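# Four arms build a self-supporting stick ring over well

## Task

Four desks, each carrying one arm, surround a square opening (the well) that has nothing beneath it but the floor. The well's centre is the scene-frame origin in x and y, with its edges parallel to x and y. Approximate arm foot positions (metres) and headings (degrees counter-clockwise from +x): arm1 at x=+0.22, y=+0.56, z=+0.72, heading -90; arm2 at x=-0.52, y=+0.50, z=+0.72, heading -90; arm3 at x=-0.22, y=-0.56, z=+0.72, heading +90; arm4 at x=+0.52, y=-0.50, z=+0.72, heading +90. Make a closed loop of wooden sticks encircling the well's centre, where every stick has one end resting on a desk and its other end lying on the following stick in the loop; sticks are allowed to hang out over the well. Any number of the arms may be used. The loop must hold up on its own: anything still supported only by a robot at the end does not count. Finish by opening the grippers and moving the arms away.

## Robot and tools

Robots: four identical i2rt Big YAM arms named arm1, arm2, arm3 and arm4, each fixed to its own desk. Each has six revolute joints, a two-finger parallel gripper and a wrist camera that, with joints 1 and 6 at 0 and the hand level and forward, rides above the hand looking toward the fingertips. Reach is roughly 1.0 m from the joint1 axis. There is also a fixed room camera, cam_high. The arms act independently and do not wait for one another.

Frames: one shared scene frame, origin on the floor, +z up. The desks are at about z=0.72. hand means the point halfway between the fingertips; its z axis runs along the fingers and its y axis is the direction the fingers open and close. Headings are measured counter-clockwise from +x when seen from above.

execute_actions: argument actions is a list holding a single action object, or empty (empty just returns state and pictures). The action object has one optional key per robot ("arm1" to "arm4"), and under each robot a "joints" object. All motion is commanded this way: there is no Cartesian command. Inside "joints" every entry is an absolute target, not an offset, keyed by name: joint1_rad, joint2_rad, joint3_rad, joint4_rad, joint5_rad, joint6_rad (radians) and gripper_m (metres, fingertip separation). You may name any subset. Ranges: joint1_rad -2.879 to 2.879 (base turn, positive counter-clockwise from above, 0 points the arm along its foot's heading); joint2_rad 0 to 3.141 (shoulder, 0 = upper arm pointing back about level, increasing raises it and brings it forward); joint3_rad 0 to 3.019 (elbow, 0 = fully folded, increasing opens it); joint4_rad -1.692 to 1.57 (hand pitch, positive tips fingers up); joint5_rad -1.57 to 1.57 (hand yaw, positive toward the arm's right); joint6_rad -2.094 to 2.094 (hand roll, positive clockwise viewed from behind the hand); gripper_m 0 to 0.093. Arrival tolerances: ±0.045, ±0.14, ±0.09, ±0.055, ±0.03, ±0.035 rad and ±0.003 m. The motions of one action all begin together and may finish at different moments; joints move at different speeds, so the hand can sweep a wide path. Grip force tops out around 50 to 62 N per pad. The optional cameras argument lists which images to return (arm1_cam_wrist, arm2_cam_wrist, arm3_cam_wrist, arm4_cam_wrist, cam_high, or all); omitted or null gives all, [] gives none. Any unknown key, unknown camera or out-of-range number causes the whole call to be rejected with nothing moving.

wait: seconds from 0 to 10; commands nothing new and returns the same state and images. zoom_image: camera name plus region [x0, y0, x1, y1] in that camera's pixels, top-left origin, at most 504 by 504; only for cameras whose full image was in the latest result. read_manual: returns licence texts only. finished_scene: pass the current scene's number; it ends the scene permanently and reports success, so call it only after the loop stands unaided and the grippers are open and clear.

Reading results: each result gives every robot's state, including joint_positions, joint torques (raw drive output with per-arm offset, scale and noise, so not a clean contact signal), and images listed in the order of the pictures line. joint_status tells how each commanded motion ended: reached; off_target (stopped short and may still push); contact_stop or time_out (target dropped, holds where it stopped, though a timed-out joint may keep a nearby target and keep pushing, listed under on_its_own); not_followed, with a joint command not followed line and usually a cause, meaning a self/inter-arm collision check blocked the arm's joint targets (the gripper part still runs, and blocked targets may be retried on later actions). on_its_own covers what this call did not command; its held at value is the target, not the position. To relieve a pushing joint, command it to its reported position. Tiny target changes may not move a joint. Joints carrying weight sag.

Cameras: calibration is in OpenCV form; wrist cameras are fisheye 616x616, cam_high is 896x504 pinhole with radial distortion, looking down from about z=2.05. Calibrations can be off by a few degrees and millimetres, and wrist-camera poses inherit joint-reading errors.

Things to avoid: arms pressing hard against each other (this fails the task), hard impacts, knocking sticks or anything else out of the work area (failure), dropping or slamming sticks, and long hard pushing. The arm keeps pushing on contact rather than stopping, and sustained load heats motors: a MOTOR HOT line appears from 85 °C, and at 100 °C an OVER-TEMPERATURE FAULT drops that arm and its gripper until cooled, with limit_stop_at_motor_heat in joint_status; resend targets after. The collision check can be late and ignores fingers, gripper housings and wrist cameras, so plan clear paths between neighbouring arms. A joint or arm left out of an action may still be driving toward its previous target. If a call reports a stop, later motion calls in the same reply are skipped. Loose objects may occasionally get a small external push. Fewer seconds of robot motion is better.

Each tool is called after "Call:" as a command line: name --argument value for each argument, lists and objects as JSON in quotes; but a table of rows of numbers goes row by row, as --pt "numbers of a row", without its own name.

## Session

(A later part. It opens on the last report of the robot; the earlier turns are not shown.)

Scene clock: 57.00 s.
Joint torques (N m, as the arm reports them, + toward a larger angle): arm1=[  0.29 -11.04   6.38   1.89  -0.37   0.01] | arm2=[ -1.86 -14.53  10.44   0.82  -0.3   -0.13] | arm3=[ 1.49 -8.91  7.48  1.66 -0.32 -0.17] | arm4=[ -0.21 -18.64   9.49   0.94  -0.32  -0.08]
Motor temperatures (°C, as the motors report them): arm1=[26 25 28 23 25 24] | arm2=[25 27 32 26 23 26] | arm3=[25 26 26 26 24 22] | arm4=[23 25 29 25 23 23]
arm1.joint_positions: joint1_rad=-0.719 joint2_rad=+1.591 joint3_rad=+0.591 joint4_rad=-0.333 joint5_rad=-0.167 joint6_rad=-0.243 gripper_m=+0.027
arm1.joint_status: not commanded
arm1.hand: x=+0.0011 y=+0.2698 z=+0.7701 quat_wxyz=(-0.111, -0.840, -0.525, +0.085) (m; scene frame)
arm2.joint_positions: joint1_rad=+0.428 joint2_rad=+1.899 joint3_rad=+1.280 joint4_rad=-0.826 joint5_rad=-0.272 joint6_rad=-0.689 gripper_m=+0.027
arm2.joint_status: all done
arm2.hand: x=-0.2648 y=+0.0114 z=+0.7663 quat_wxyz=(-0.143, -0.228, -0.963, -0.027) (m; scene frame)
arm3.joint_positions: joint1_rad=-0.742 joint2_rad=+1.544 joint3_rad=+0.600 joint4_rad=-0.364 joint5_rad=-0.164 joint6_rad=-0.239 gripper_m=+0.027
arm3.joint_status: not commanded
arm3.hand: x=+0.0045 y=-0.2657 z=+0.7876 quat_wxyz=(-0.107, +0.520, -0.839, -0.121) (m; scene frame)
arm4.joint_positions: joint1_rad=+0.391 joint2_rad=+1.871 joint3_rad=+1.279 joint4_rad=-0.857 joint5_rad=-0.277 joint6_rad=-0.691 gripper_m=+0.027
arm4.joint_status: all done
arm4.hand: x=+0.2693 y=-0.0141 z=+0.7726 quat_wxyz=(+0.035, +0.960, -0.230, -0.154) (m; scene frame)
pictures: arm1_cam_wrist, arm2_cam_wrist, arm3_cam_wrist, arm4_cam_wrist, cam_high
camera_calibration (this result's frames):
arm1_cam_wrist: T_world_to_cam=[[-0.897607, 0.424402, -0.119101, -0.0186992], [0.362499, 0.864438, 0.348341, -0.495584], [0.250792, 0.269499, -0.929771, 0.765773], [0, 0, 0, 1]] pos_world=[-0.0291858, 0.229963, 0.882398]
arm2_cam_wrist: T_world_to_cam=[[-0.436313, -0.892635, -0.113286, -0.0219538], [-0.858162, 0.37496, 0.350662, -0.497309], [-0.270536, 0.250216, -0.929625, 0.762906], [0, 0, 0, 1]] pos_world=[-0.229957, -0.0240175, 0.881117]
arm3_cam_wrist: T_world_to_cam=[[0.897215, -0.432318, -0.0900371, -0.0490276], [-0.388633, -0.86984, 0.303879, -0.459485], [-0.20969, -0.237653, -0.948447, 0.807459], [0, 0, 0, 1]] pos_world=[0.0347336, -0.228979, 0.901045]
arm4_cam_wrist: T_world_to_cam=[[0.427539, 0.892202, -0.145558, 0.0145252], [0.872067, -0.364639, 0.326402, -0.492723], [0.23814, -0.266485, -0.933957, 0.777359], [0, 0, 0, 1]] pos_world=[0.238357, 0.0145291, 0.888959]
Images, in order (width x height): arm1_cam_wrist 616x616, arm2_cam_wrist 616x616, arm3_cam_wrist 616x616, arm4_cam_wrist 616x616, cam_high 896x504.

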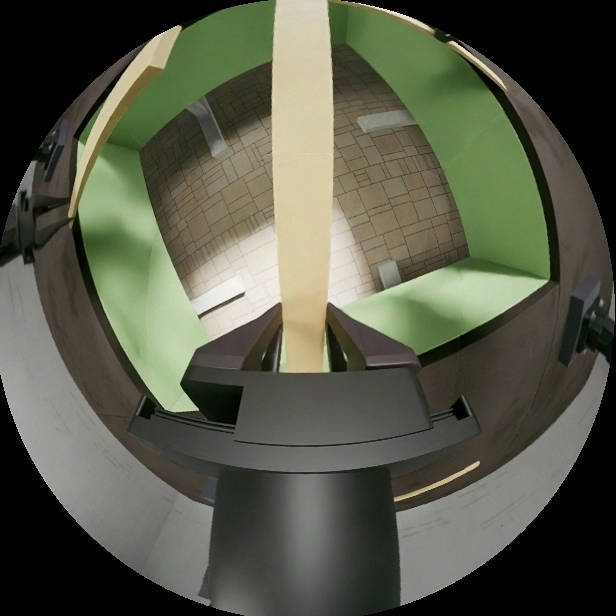

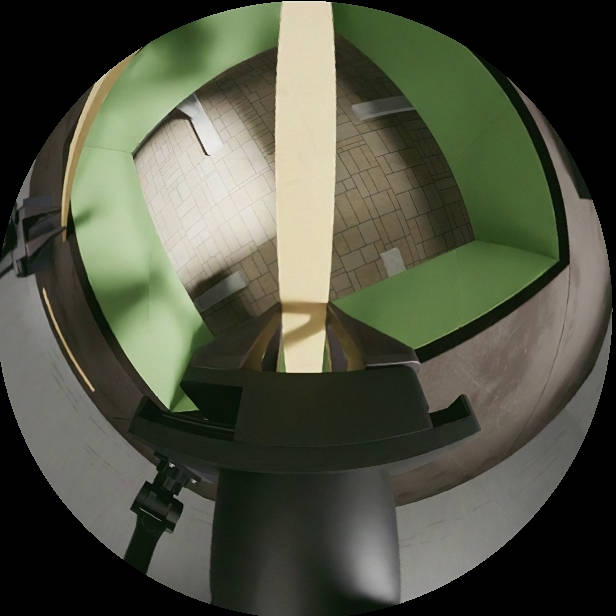

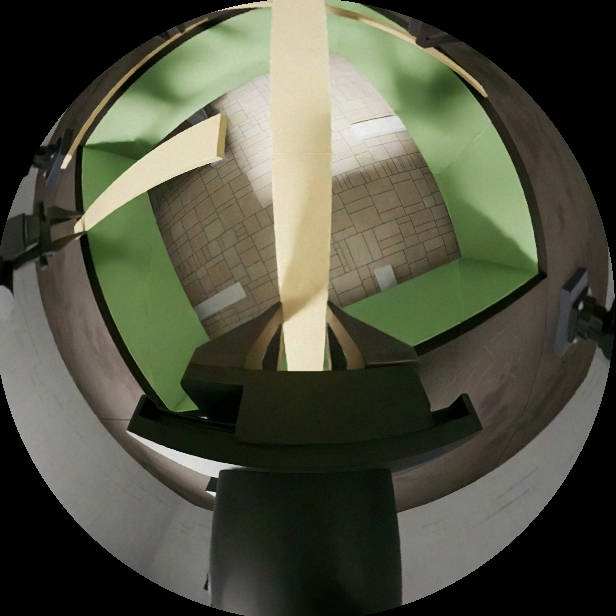

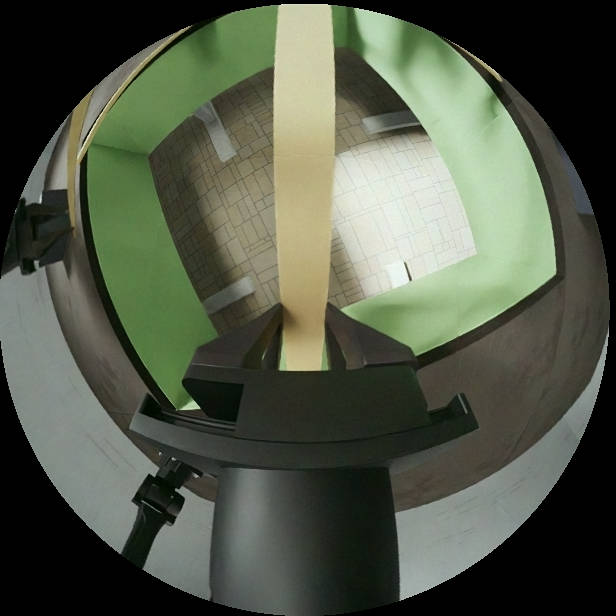

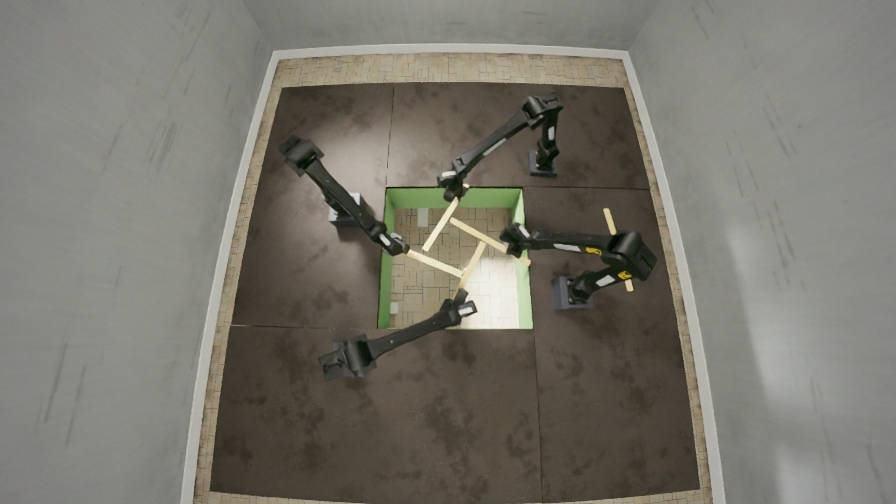

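Call:
execute_actions --actions '[{"arm1":{"joints":{"joint2_rad":1.54}},"arm3":{"joints":{"joint2_rad":1.57}},"arm2":{"joints":{"joint3_rad":1.36}},"arm4":{"joints":{"joint3_rad":1.355}}}]' --cameras '[]'

Call:
execute_actions --actions '[{"arm1":{"joints":{"joint6_rad":-0.45}},"arm3":{"joints":{"joint6_rad":-0.45}},"arm2":{"joints":{"joint6_rad":-0.92}},"arm4":{"joints":{"joint6_rad":-0.92}}}]'

Call:
zoom_image --camera "cam_high" --region '[350, 160, 560, 350]'

Scene clock: 61.10 s.
Joint torques (N m, as the arm reports them, + toward a larger angle): arm1=[  1.03 -10.96   6.78   2.11  -0.35   0.05] | arm2=[ -1.75 -15.31  12.41   0.78  -0.29  -0.14] | arm3=[ 1.5  -8.54  7.31  1.57 -0.32 -0.17] | arm4=[ -0.28 -18.85  10.42   0.99  -0.34  -0.07]
Motor temperatures (°C, as the motors report them): arm1=[26 25 28 23 25 24] | arm2=[25 28 32 26 23 26] | arm3=[25 25 27 26 24 22] | arm4=[23 26 30 25 23 23]
arm1.joint_positions: joint1_rad=-0.719 joint2_rad=+1.553 joint3_rad=+0.591 joint4_rad=-0.333 joint5_rad=-0.167 joint6_rad=-0.243 gripper_m=+0.027
arm1.joint_status: all done
arm1.hand: x=-0.0033 y=+0.2646 z=+0.7832 quat_wxyz=(-0.117, -0.837, -0.525, +0.103) (m; scene frame)
arm2.joint_positions: joint1_rad=+0.428 joint2_rad=+1.899 joint3_rad=+1.315 joint4_rad=-0.826 joint5_rad=-0.272 joint6_rad=-0.689 gripper_m=+0.027
arm2.joint_status: all done
arm2.hand: x=-0.2586 y=-0.0030 z=+0.7785 quat_wxyz=(-0.153, -0.225, -0.962, -0.013) (m; scene frame)
arm3.joint_positions: joint1_rad=-0.742 joint2_rad=+1.566 joint3_rad=+0.600 joint4_rad=-0.363 joint5_rad=-0.164 joint6_rad=-0.239 gripper_m=+0.027
arm3.joint_status: all done
arm3.hand: x=+0.0023 y=-0.2682 z=+0.7801 quat_wxyz=(-0.097, +0.520, -0.840, -0.118) (m; scene frame)
arm4.joint_positions: joint1_rad=+0.391 joint2_rad=+1.871 joint3_rad=+1.300 joint4_rad=-0.857 joint5_rad=-0.277 joint6_rad=-0.691 gripper_m=+0.027
arm4.joint_status: all done
arm4.hand: x=+0.2660 y=-0.0057 z=+0.7797 quat_wxyz=(+0.027, +0.960, -0.229, -0.160) (m; scene frame)
pictures: none
No camera images: the call's "cameras" was empty. Leave "cameras" out to get every camera's image.

Scene clock: 62.30 s.
Joint torques (N m, as the arm reports them, + toward a larger angle): arm1=[  0.51 -11.16   6.85   1.98  -0.39   0.08] | arm2=[ -1.72 -14.75  12.3    0.83  -0.3   -0.16] | arm3=[ 1.52 -8.47  7.27  1.55 -0.33 -0.18] | arm4=[ -0.26 -18.77  10.43   0.99  -0.36  -0.08]
Motor temperatures (°C, as the motors report them): arm1=[26 25 28 23 25 24] | arm2=[25 28 32 26 23 26] | arm3=[25 25 27 26 24 22] | arm4=[23 26 30 25 23 23]
arm1.joint_positions: joint1_rad=-0.719 joint2_rad=+1.553 joint3_rad=+0.591 joint4_rad=-0.333 joint5_rad=-0.167 joint6_rad=-0.442 gripper_m=+0.027
arm1.joint_status: all done
arm1.hand: x=-0.0033 y=+0.2646 z=+0.7832 quat_wxyz=(-0.106, -0.780, -0.605, +0.114) (m; scene frame)
arm2.joint_positions: joint1_rad=+0.428 joint2_rad=+1.899 joint3_rad=+1.315 joint4_rad=-0.826 joint5_rad=-0.272 joint6_rad=-0.906 gripper_m=+0.027
arm2.joint_status: all done
arm2.hand: x=-0.2586 y=-0.0030 z=+0.7785 quat_wxyz=(-0.154, -0.120, -0.981, +0.003) (m; scene frame)
arm3.joint_positions: joint1_rad=-0.742 joint2_rad=+1.566 joint3_rad=+0.600 joint4_rad=-0.363 joint5_rad=-0.164 joint6_rad=-0.437 gripper_m=+0.027
arm3.joint_status: all done
arm3.hand: x=+0.0023 y=-0.2682 z=+0.7801 quat_wxyz=(-0.108, +0.601, -0.784, -0.108) (m; scene frame)
arm4.joint_positions: joint1_rad=+0.391 joint2_rad=+1.871 joint3_rad=+1.300 joint4_rad=-0.857 joint5_rad=-0.276 joint6_rad=-0.907 gripper_m=+0.027
arm4.joint_status: all done
arm4.hand: x=+0.2661 y=-0.0057 z=+0.7797 quat_wxyz=(+0.009, +0.979, -0.124, -0.162) (m; scene frame)
pictures: arm1_cam_wrist, arm2_cam_wrist, arm3_cam_wrist, arm4_cam_wrist, cam_high
camera_calibration (this result's frames):
arm1_cam_wrist: T_world_to_cam=[[-0.968443, 0.244339, -0.0491497, -0.0262137], [0.218373, 0.926916, 0.305188, -0.477294], [0.120127, 0.284825, -0.951023, 0.792527], [0, 0, 0, 1]] pos_world=[-0.0163624, 0.223085, 0.898088]
arm2_cam_wrist: T_world_to_cam=[[-0.241821, -0.969963, -0.0263554, -0.0483739], [-0.922711, 0.221467, 0.315528, -0.480644], [-0.300213, 0.100619, -0.94855, 0.786098], [0, 0, 0, 1]] pos_world=[-0.219196, -0.019571, 0.896035]
arm3_cam_wrist: T_world_to_cam=[[0.965529, -0.257602, -0.0373575, -0.0432102], [-0.233725, -0.921161, 0.311183, -0.47995], [-0.114574, -0.291725, -0.949615, 0.785461], [0, 0, 0, 1]] pos_world=[0.0195377, -0.224104, 0.893624]
arm4_cam_wrist: T_world_to_cam=[[0.235917, 0.969552, -0.0656674, -0.00143224], [0.932056, -0.206637, 0.297611, -0.481771], [0.27498, -0.131417, -0.952426, 0.792366], [0, 0, 0, 1]] pos_world=[0.23149, 0.00596779, 0.897956]
Images, in order (width x height): arm1_cam_wrist 616x616, arm2_cam_wrist 616x616, arm3_cam_wrist 616x616, arm4_cam_wrist 616x616, cam_high 896x504.

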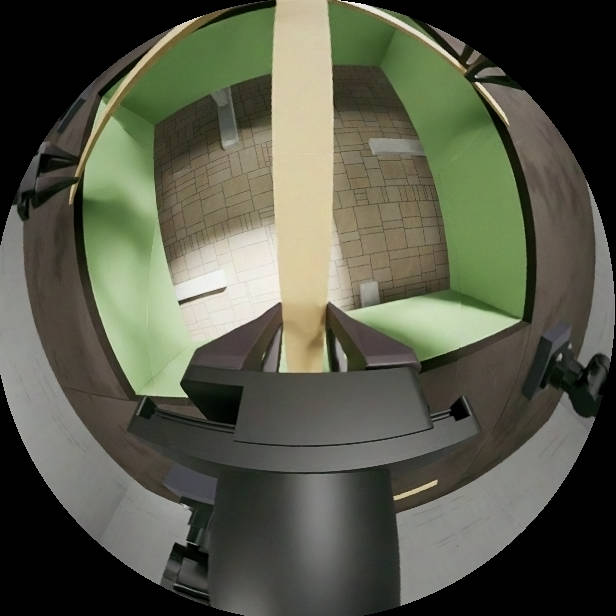

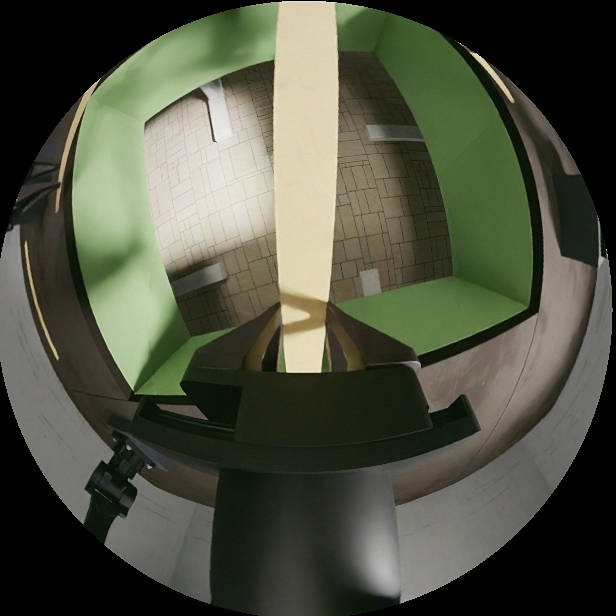

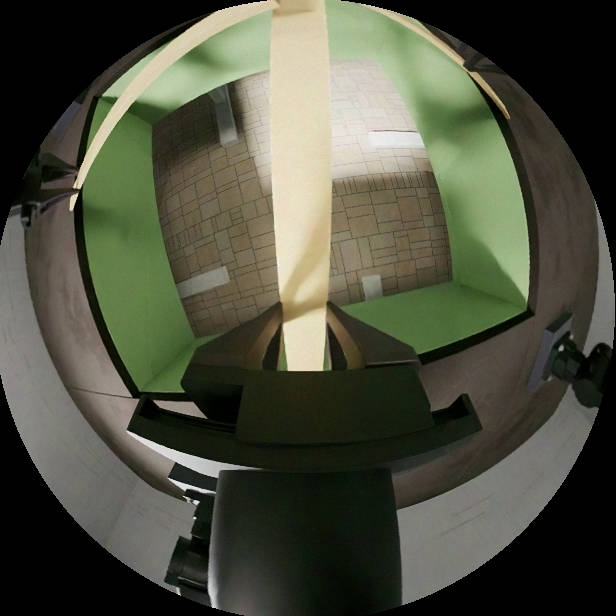

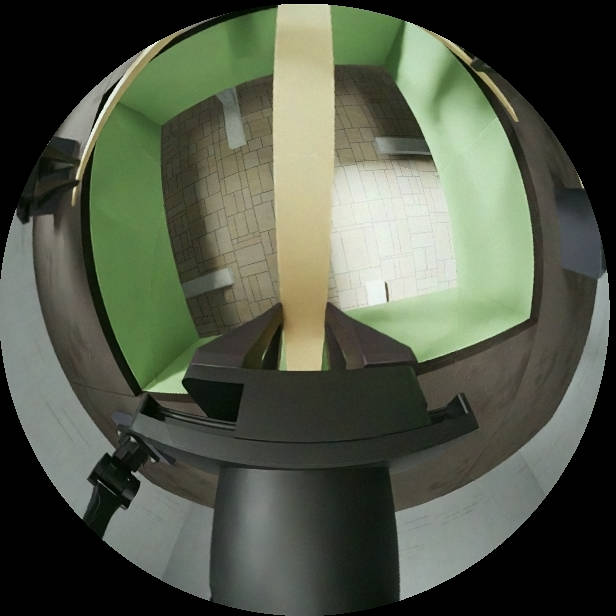

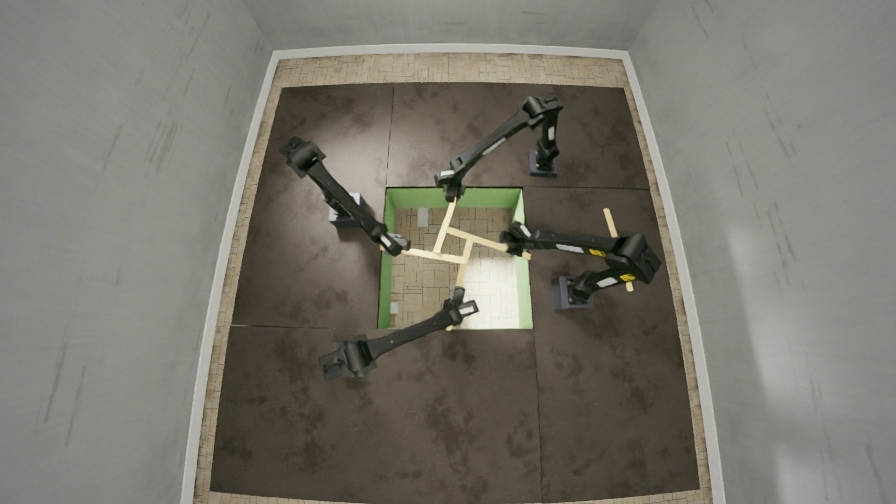

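Region (350, 160, 560, 350) of cam_high's 896x504 image, scaled by 2.400, with more detail than that image has; it fills the top 456 rows of this view, and the rest is white.

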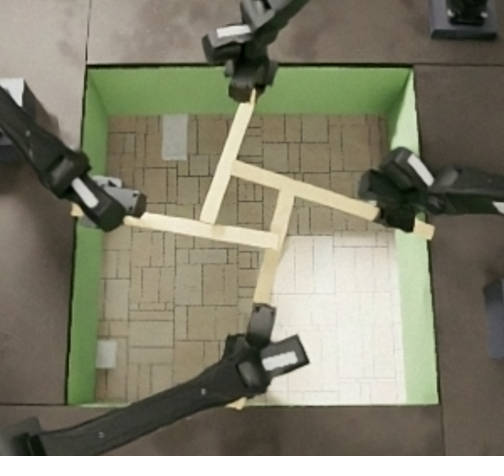

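Call:
execute_actions --actions '[{"arm1":{"joints":{"joint6_rad":-0.58}},"arm3":{"joints":{"joint6_rad":-0.59}},"arm2":{"joints":{"joint6_rad":-1.05}},"arm4":{"joints":{"joint6_rad":-1.04}}}]' --cameras '[]'

Call:
execute_actions --actions '[{"arm1":{"joints":{"joint4_rad":-0.42,"joint5_rad":-0.11}},"arm3":{"joints":{"joint4_rad":-0.44,"joint5_rad":-0.11}},"arm2":{"joints":{"joint4_rad":-0.88,"joint5_rad":-0.19}},"arm4":{"joints":{"joint4_rad":-0.9,"joint5_rad":-0.18}}}]'

Call:
zoom_image --camera "cam_high" --region '[350, 160, 560, 350]'

Scene clock: 67.23 s.
Joint torques (N m, as the arm reports them, + toward a larger angle): arm1=[  0.98 -10.31   6.89   2.13  -0.39   0.07] | arm2=[ -1.68 -14.73  12.27   0.81  -0.32  -0.24] | arm3=[ 1.52 -8.43  7.27  1.55 -0.34 -0.25] | arm4=[ -0.29 -18.74  10.37   0.98  -0.37  -0.12]
Motor temperatures (°C, as the motors report them): arm1=[26 25 28 23 25 24] | arm2=[25 28 33 26 23 26] | arm3=[25 25 27 26 24 22] | arm4=[23 27 32 25 23 23]
arm1.joint_positions: joint1_rad=-0.719 joint2_rad=+1.553 joint3_rad=+0.591 joint4_rad=-0.333 joint5_rad=-0.167 joint6_rad=-0.571 gripper_m=+0.027
arm1.joint_status: all done
arm1.hand: x=-0.0033 y=+0.2646 z=+0.7832 quat_wxyz=(-0.098, -0.740, -0.654, +0.121) (m; scene frame)
arm2.joint_positions: joint1_rad=+0.428 joint2_rad=+1.899 joint3_rad=+1.315 joint4_rad=-0.826 joint5_rad=-0.272 joint6_rad=-1.029 gripper_m=+0.027
arm2.joint_status: all done
arm2.hand: x=-0.2588 y=-0.0031 z=+0.7785 quat_wxyz=(-0.153, -0.060, -0.986, +0.013) (m; scene frame)
arm3.joint_positions: joint1_rad=-0.742 joint2_rad=+1.566 joint3_rad=+0.600 joint4_rad=-0.363 joint5_rad=-0.164 joint6_rad=-0.571 gripper_m=+0.027
arm3.joint_status: all done
arm3.hand: x=+0.0023 y=-0.2682 z=+0.7801 quat_wxyz=(-0.115, +0.652, -0.742, -0.101) (m; scene frame)
arm4.joint_positions: joint1_rad=+0.391 joint2_rad=+1.871 joint3_rad=+1.300 joint4_rad=-0.857 joint5_rad=-0.276 joint6_rad=-1.025 gripper_m=+0.027
arm4.joint_status: all done
arm4.hand: x=+0.2661 y=-0.0057 z=+0.7797 quat_wxyz=(+0.000, +0.985, -0.066, -0.162) (m; scene frame)
pictures: none
No camera images: the call's "cameras" was empty. Leave "cameras" out to get every camera's image.

Scene clock: 68.00 s.
Joint torques (N m, as the arm reports them, + toward a larger angle): arm1=[ -0.24 -11.22   6.68   0.21  -0.17   0.07] | arm2=[ -1.58 -14.84  12.05  -0.02  -0.01  -0.2 ] | arm3=[ 1.5  -8.23  7.15  0.61 -0.06 -0.2 ] | arm4=[ -0.22 -18.76  10.32   0.04  -0.28  -0.1 ]
Motor temperatures (°C, as the motors report them): arm1=[26 25 28 23 25 24] | arm2=[25 28 33 26 23 26] | arm3=[25 25 27 26 24 22] | arm4=[23 27 32 25 23 23]
arm1.joint_positions: joint1_rad=-0.719 joint2_rad=+1.553 joint3_rad=+0.591 joint4_rad=-0.405 joint5_rad=-0.111 joint6_rad=-0.573 gripper_m=+0.027
arm1.joint_status: all done
arm1.hand: x=+0.0004 y=+0.2836 z=+0.7779 quat_wxyz=(-0.066, -0.748, -0.655, +0.090) (m; scene frame)
arm2.joint_positions: joint1_rad=+0.427 joint2_rad=+1.899 joint3_rad=+1.315 joint4_rad=-0.869 joint5_rad=-0.192 joint6_rad=-1.033 gripper_m=+0.027
arm2.joint_status: all done
arm2.hand: x=-0.2753 y=+0.0007 z=+0.7740 quat_wxyz=(-0.108, -0.064, -0.992, +0.012) (m; scene frame)
arm3.joint_positions: joint1_rad=-0.742 joint2_rad=+1.566 joint3_rad=+0.600 joint4_rad=-0.434 joint5_rad=-0.113 joint6_rad=-0.576 gripper_m=+0.027
arm3.joint_status: all done
arm3.hand: x=-0.0021 y=-0.2865 z=+0.7750 quat_wxyz=(-0.084, +0.654, -0.749, -0.070) (m; scene frame)
arm4.joint_positions: joint1_rad=+0.391 joint2_rad=+1.871 joint3_rad=+1.300 joint4_rad=-0.890 joint5_rad=-0.182 joint6_rad=-1.027 gripper_m=+0.027
arm4.joint_status: all done
arm4.hand: x=+0.2835 y=-0.0066 z=+0.7747 quat_wxyz=(-0.007, +0.991, -0.071, -0.113) (m; scene frame)
pictures: arm1_cam_wrist, arm2_cam_wrist, arm3_cam_wrist, arm4_cam_wrist, cam_high
camera_calibration (this result's frames):
arm1_cam_wrist: T_world_to_cam=[[-0.990638, 0.13648, -0.00294033, -0.0328479], [0.124588, 0.912707, 0.389159, -0.555298], [0.055796, 0.385149, -0.921166, 0.730011], [0, 0, 0, 1]] pos_world=[-0.00408848, 0.230144, 0.888464]
arm2_cam_wrist: T_world_to_cam=[[-0.134162, -0.99085, 0.0147265, -0.0510507], [-0.907931, 0.128862, 0.398818, -0.555776], [-0.397067, 0.0401356, -0.916912, 0.725353], [0, 0, 0, 1]] pos_world=[-0.223442, -0.00807768, 0.88749]
arm3_cam_wrist: T_world_to_cam=[[0.990346, -0.13844, 0.00704994, -0.0440878], [-0.130163, -0.911236, 0.390778, -0.554964], [-0.047675, -0.387923, -0.920458, 0.724776], [0, 0, 0, 1]] pos_world=[0.00598025, -0.230649, 0.884304]
arm4_cam_wrist: T_world_to_cam=[[0.138269, 0.990344, -0.0100158, -0.02024], [0.914042, -0.12371, 0.386295, -0.559814], [0.381326, -0.0625676, -0.922321, 0.729728], [0, 0, 0, 1]] pos_world=[0.236228, -0.00355245, 0.889094]
Images, in order (width x height): arm1_cam_wrist 616x616, arm2_cam_wrist 616x616, arm3_cam_wrist 616x616, arm4_cam_wrist 616x616, cam_high 896x504.

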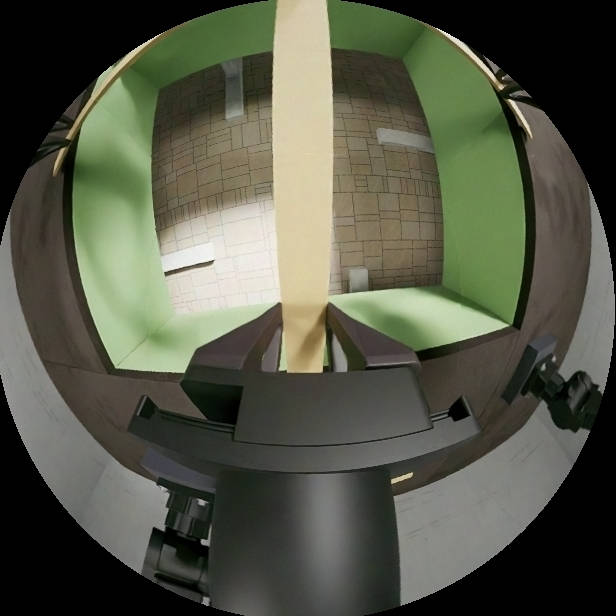

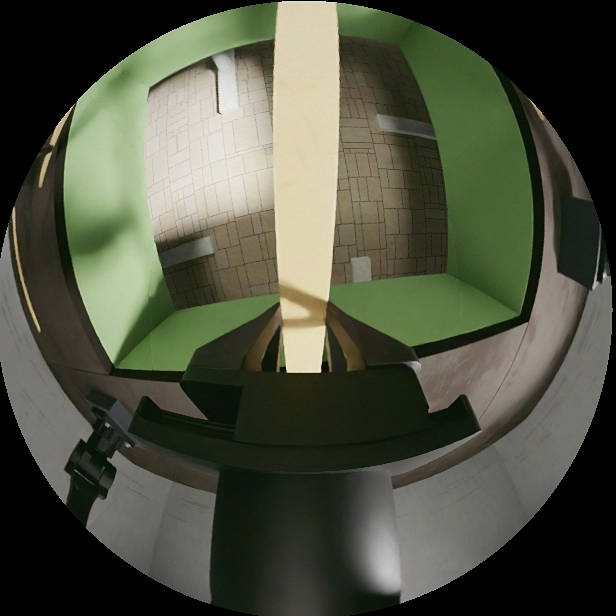

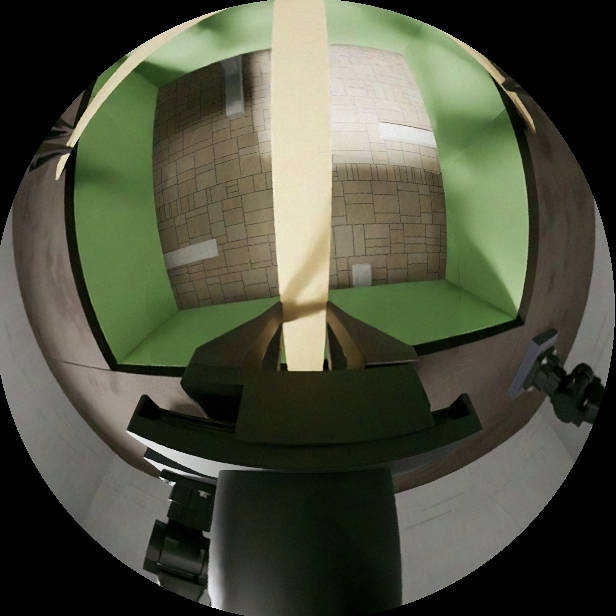

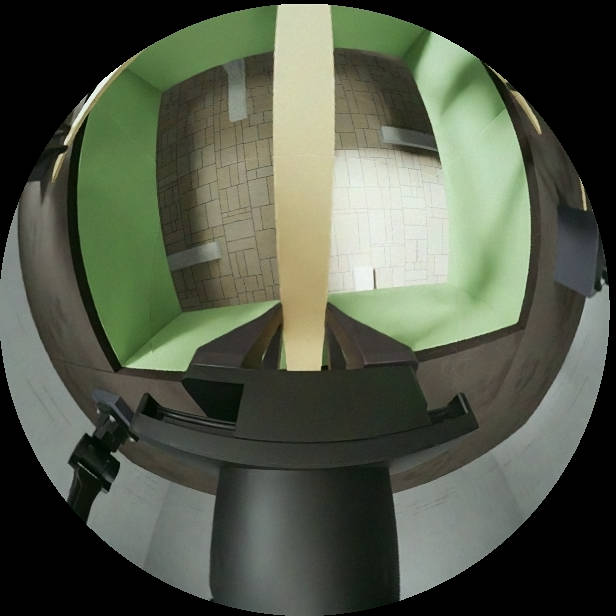

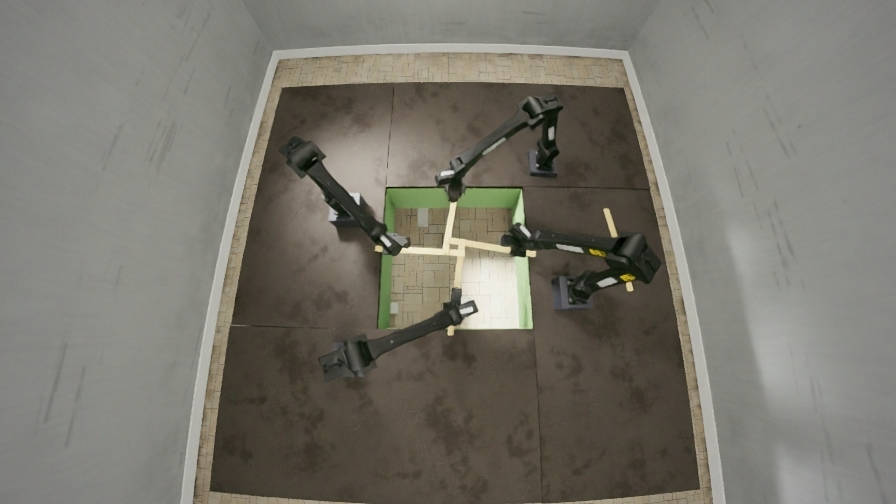

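Region (350, 160, 560, 350) of cam_high's 896x504 image, scaled by 2.400, with more detail than that image has; it fills the top 456 rows of this view, and the rest is white.

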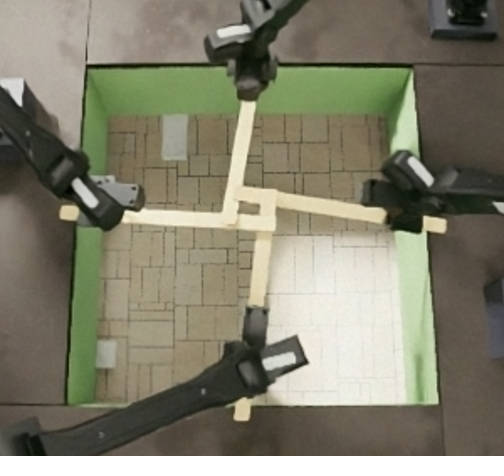

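Call:
execute_actions --actions '[{"arm1":{"joints":{"joint2_rad":1.61,"joint3_rad":0.635,"joint4_rad":-0.36}},"arm3":{"joints":{"joint2_rad":1.61,"joint4_rad":-0.385,"joint6_rad":-0.54}},"arm2":{"joints":{"joint2_rad":1.915,"joint4_rad":-0.835,"joint6_rad":-1.09}},"arm4":{"joints":{"joint2_rad":1.893,"joint4_rad":-0.855}}}]' --cameras '["cam_high"]'

Call:
zoom_image --camera "cam_high" --region '[410, 210, 500, 290]'

Scene clock: 71.00 s.
Joint torques (N m, as the arm reports them, + toward a larger angle): arm1=[ 0.44 -8.62  8.28  1.84 -0.19  0.04] | arm2=[ -1.65 -13.19  12.14   0.94  -0.06  -0.18] | arm3=[ 1.53 -8.71  6.8   1.41 -0.06  0.14] | arm4=[ -0.16 -17.02  10.27   1.15  -0.35  -0.08]
Motor temperatures (°C, as the motors report them): arm1=[26 25 28 23 25 24] | arm2=[25 28 34 26 23 26] | arm3=[25 25 27 26 24 22] | arm4=[23 27 33 25 23 23]
arm1.joint_positions: joint1_rad=-0.719 joint2_rad=+1.598 joint3_rad=+0.607 joint4_rad=-0.382 joint5_rad=-0.111 joint6_rad=-0.573 gripper_m=+0.027
arm1.joint_status: all done
arm1.hand: x=-0.0039 y=+0.2786 z=+0.7684 quat_wxyz=(-0.066, -0.748, -0.655, +0.087) (m; scene frame)
arm2.joint_positions: joint1_rad=+0.427 joint2_rad=+1.911 joint3_rad=+1.315 joint4_rad=-0.850 joint5_rad=-0.191 joint6_rad=-1.072 gripper_m=+0.027
arm2.joint_status: all done
arm2.hand: x=-0.2742 y=-0.0023 z=+0.7682 quat_wxyz=(-0.109, -0.044, -0.993, +0.018) (m; scene frame)
arm3.joint_positions: joint1_rad=-0.742 joint2_rad=+1.609 joint3_rad=+0.600 joint4_rad=-0.398 joint5_rad=-0.113 joint6_rad=-0.553 gripper_m=+0.027
arm3.joint_status: all done
arm3.hand: x=-0.0014 y=-0.2856 z=+0.7626 quat_wxyz=(-0.080, +0.645, -0.756, -0.071) (m; scene frame)
arm4.joint_positions: joint1_rad=+0.391 joint2_rad=+1.877 joint3_rad=+1.300 joint4_rad=-0.870 joint5_rad=-0.180 joint6_rad=-1.028 gripper_m=+0.027
arm4.joint_status: all done
arm4.hand: x=+0.2821 y=-0.0028 z=+0.7719 quat_wxyz=(-0.013, +0.991, -0.070, -0.115) (m; scene frame)
pictures: cam_high
Images, in order (width x height): cam_high 896x504.

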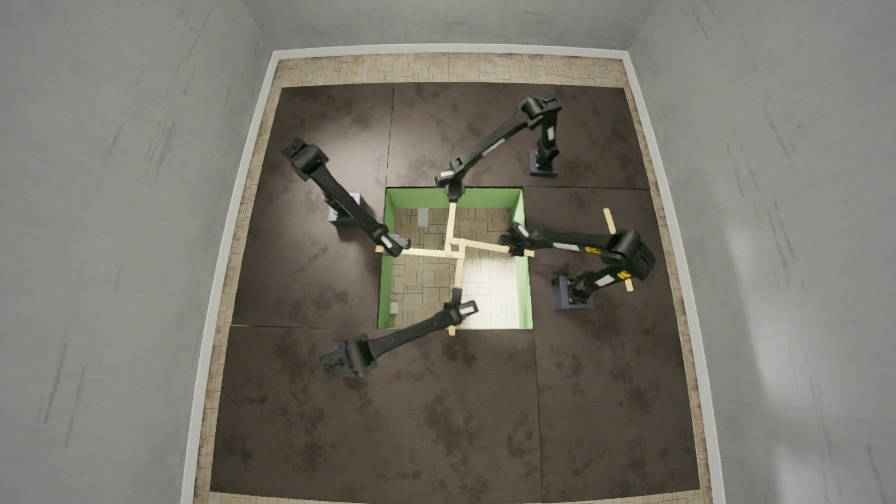

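Region (410, 210, 500, 290) of cam_high's 896x504 image, scaled by 5.600, with more detail than that image has.

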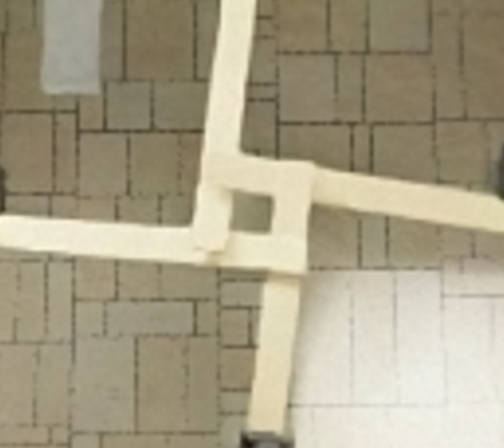

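Good. Lower a touch, open slightly, retreat.

Call:
execute_actions --actions '[{"arm1":{"joints":{"joint2_rad":1.625}},"arm2":{"joints":{"joint2_rad":1.925}},"arm4":{"joints":{"joint2_rad":1.91}}}]' --cameras '[]'

Call:
execute_actions --actions '[{"arm1":{"joints":{"gripper_m":0.05}},"arm2":{"joints":{"gripper_m":0.05}},"arm3":{"joints":{"gripper_m":0.05}},"arm4":{"joints":{"gripper_m":0.05}}}]' --cameras '[]'

Call:
execute_actions --actions '[{"arm1":{"joints":{"joint2_rad":1.2,"joint4_rad":-0.75}},"arm2":{"joints":{"joint2_rad":1.6,"joint4_rad":-1.0}},"arm3":{"joints":{"joint2_rad":1.2,"joint4_rad":-0.75}},"arm4":{"joints":{"joint2_rad":1.6,"joint4_rad":-1.0}}}]' --cameras '["cam_high"]'

Call:
finished_scene --scene 1

Scene clock: 75.27 s.
Joint torques (N m, as the arm reports them, + toward a larger angle): arm1=[ 0.56 -9.25  8.16  1.89 -0.2   0.07] | arm2=[ -1.82 -13.5   12.09   0.94  -0.05  -0.17] | arm3=[ 1.49 -8.77  6.8   1.42 -0.08  0.11] | arm4=[ -0.33 -17.37  10.24   1.13  -0.35  -0.08]
Motor temperatures (°C, as the motors report them): arm1=[26 25 28 23 25 24] | arm2=[25 29 34 26 23 26] | arm3=[25 25 27 26 24 22] | arm4=[23 27 33 25 23 23]
arm1.joint_positions: joint1_rad=-0.719 joint2_rad=+1.609 joint3_rad=+0.607 joint4_rad=-0.382 joint5_rad=-0.110 joint6_rad=-0.573 gripper_m=+0.027
arm1.joint_status: all done
arm1.hand: x=-0.0026 y=+0.2802 z=+0.7647 quat_wxyz=(-0.065, -0.749, -0.655, +0.082) (m; scene frame)
arm2.joint_positions: joint1_rad=+0.427 joint2_rad=+1.915 joint3_rad=+1.315 joint4_rad=-0.850 joint5_rad=-0.191 joint6_rad=-1.076 gripper_m=+0.027
arm2.joint_status: all done
arm2.hand: x=-0.2744 y=-0.0019 z=+0.7661 quat_wxyz=(-0.108, -0.042, -0.993, +0.016) (m; scene frame)
arm3.joint_positions: joint1_rad=-0.742 joint2_rad=+1.609 joint3_rad=+0.600 joint4_rad=-0.398 joint5_rad=-0.112 joint6_rad=-0.551 gripper_m=+0.027
arm3.joint_status: not commanded
arm3.hand: x=-0.0013 y=-0.2857 z=+0.7626 quat_wxyz=(-0.080, +0.644, -0.757, -0.071) (m; scene frame)
arm4.joint_positions: joint1_rad=+0.391 joint2_rad=+1.895 joint3_rad=+1.300 joint4_rad=-0.870 joint5_rad=-0.180 joint6_rad=-1.028 gripper_m=+0.027
arm4.joint_status: all done
arm4.hand: x=+0.2826 y=-0.0042 z=+0.7627 quat_wxyz=(-0.006, +0.991, -0.070, -0.111) (m; scene frame)
pictures: none
No camera images: the call's "cameras" was empty. Leave "cameras" out to get every camera's image.

Scene clock: 75.87 s.
Joint torques (N m, as the arm reports them, + toward a larger angle): arm1=[ 0.69 -9.09  8.29  1.79 -0.2   0.07] | arm2=[ -1.57 -12.79  12.13   0.91  -0.06  -0.16] | arm3=[ 1.52 -8.81  6.8   1.32 -0.08  0.11] | arm4=[ -0.28 -17.39  10.14   1.05  -0.34  -0.07]
Motor temperatures (°C, as the motors report them): arm1=[26 25 28 23 25 24] | arm2=[25 29 34 26 23 26] | arm3=[25 26 27 26 24 22] | arm4=[23 27 33 25 23 23]
arm1.joint_positions: joint1_rad=-0.719 joint2_rad=+1.609 joint3_rad=+0.607 joint4_rad=-0.380 joint5_rad=-0.110 joint6_rad=-0.573 gripper_m=+0.050
arm1.joint_status: all done
arm1.hand: x=-0.0029 y=+0.2799 z=+0.7648 quat_wxyz=(-0.065, -0.748, -0.655, +0.083) (m; scene frame)
arm2.joint_positions: joint1_rad=+0.427 joint2_rad=+1.917 joint3_rad=+1.315 joint4_rad=-0.850 joint5_rad=-0.191 joint6_rad=-1.076 gripper_m=+0.050
arm2.joint_status: all done
arm2.hand: x=-0.2745 y=-0.0018 z=+0.7651 quat_wxyz=(-0.108, -0.042, -0.993, +0.016) (m; scene frame)
arm3.joint_positions: joint1_rad=-0.742 joint2_rad=+1.609 joint3_rad=+0.600 joint4_rad=-0.396 joint5_rad=-0.112 joint6_rad=-0.550 gripper_m=+0.050
arm3.joint_status: all done
arm3.hand: x=-0.0010 y=-0.2853 z=+0.7627 quat_wxyz=(-0.081, +0.644, -0.757, -0.071) (m; scene frame)
arm4.joint_positions: joint1_rad=+0.391 joint2_rad=+1.895 joint3_rad=+1.300 joint4_rad=-0.869 joint5_rad=-0.180 joint6_rad=-1.028 gripper_m=+0.050
arm4.joint_status: all done
arm4.hand: x=+0.2825 y=-0.0039 z=+0.7627 quat_wxyz=(-0.006, +0.991, -0.070, -0.112) (m; scene frame)
pictures: none
No camera images: the call's "cameras" was empty. Leave "cameras" out to get every camera's image.

Scene clock: 77.20 s.
Joint torques (N m, as the arm reports them, + toward a larger angle): arm1=[ 0.8  -7.37 10.95  0.25 -0.22  0.01] | arm2=[ -1.5  -11.7   12.08   0.28  -0.05  -0.14] | arm3=[ 1.5  -5.02  9.67  0.65 -0.08  0.11] | arm4=[ -0.36 -14.22   9.79   0.52  -0.34  -0.06]
Motor temperatures (°C, as the motors report them): arm1=[26 25 29 23 25 24] | arm2=[25 29 34 26 23 26] | arm3=[25 25 27 26 24 22] | arm4=[23 27 34 25 23 23]
arm1.joint_positions: joint1_rad=-0.719 joint2_rad=+1.200 joint3_rad=+0.607 joint4_rad=-0.732 joint5_rad=-0.110 joint6_rad=-0.573 gripper_m=+0.050
arm1.joint_status: all done
arm1.hand: x=+0.0178 y=+0.3029 z=+0.8782 quat_wxyz=(-0.069, -0.745, -0.654, +0.111) (m; scene frame)
arm2.joint_positions: joint1_rad=+0.427 joint2_rad=+1.602 joint3_rad=+1.333 joint4_rad=-0.990 joint5_rad=-0.191 joint6_rad=-1.077 gripper_m=+0.050
arm2.joint_status: all done
arm2.hand: x=-0.2784 y=+0.0115 z=+0.9332 quat_wxyz=(-0.148, -0.032, -0.983, +0.102) (m; scene frame)
arm3.joint_positions: joint1_rad=-0.742 joint2_rad=+1.193 joint3_rad=+0.600 joint4_rad=-0.742 joint5_rad=-0.112 joint6_rad=-0.550 gripper_m=+0.050
arm3.joint_status: all done
arm3.hand: x=-0.0210 y=-0.3087 z=+0.8765 quat_wxyz=(-0.115, +0.643, -0.753, -0.076) (m; scene frame)
arm4.joint_positions: joint1_rad=+0.391 joint2_rad=+1.586 joint3_rad=+1.325 joint4_rad=-0.991 joint5_rad=-0.180 joint6_rad=-1.029 gripper_m=+0.050
arm4.joint_status: all done
arm4.hand: x=+0.2882 y=-0.0116 z=+0.9296 quat_wxyz=(-0.101, +0.980, -0.060, -0.158) (m; scene frame)
pictures: cam_high
Images, in order (width x height): cam_high 896x504.

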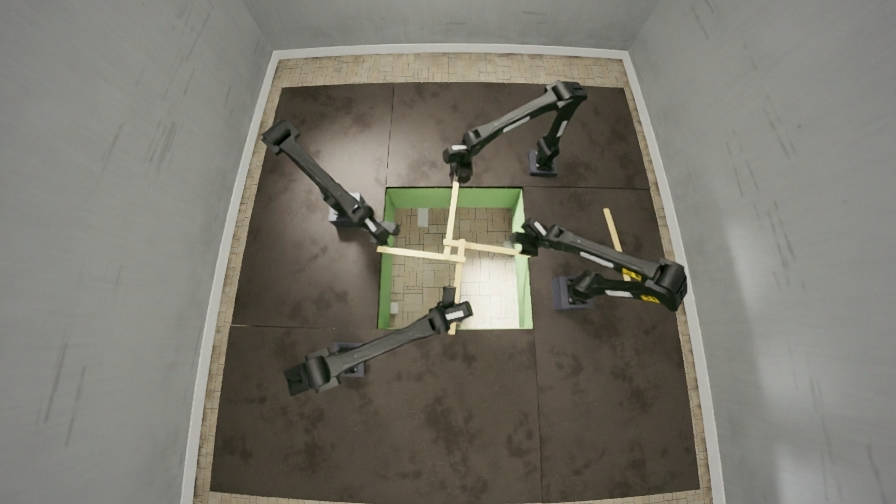

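The scene is finished: the task was done.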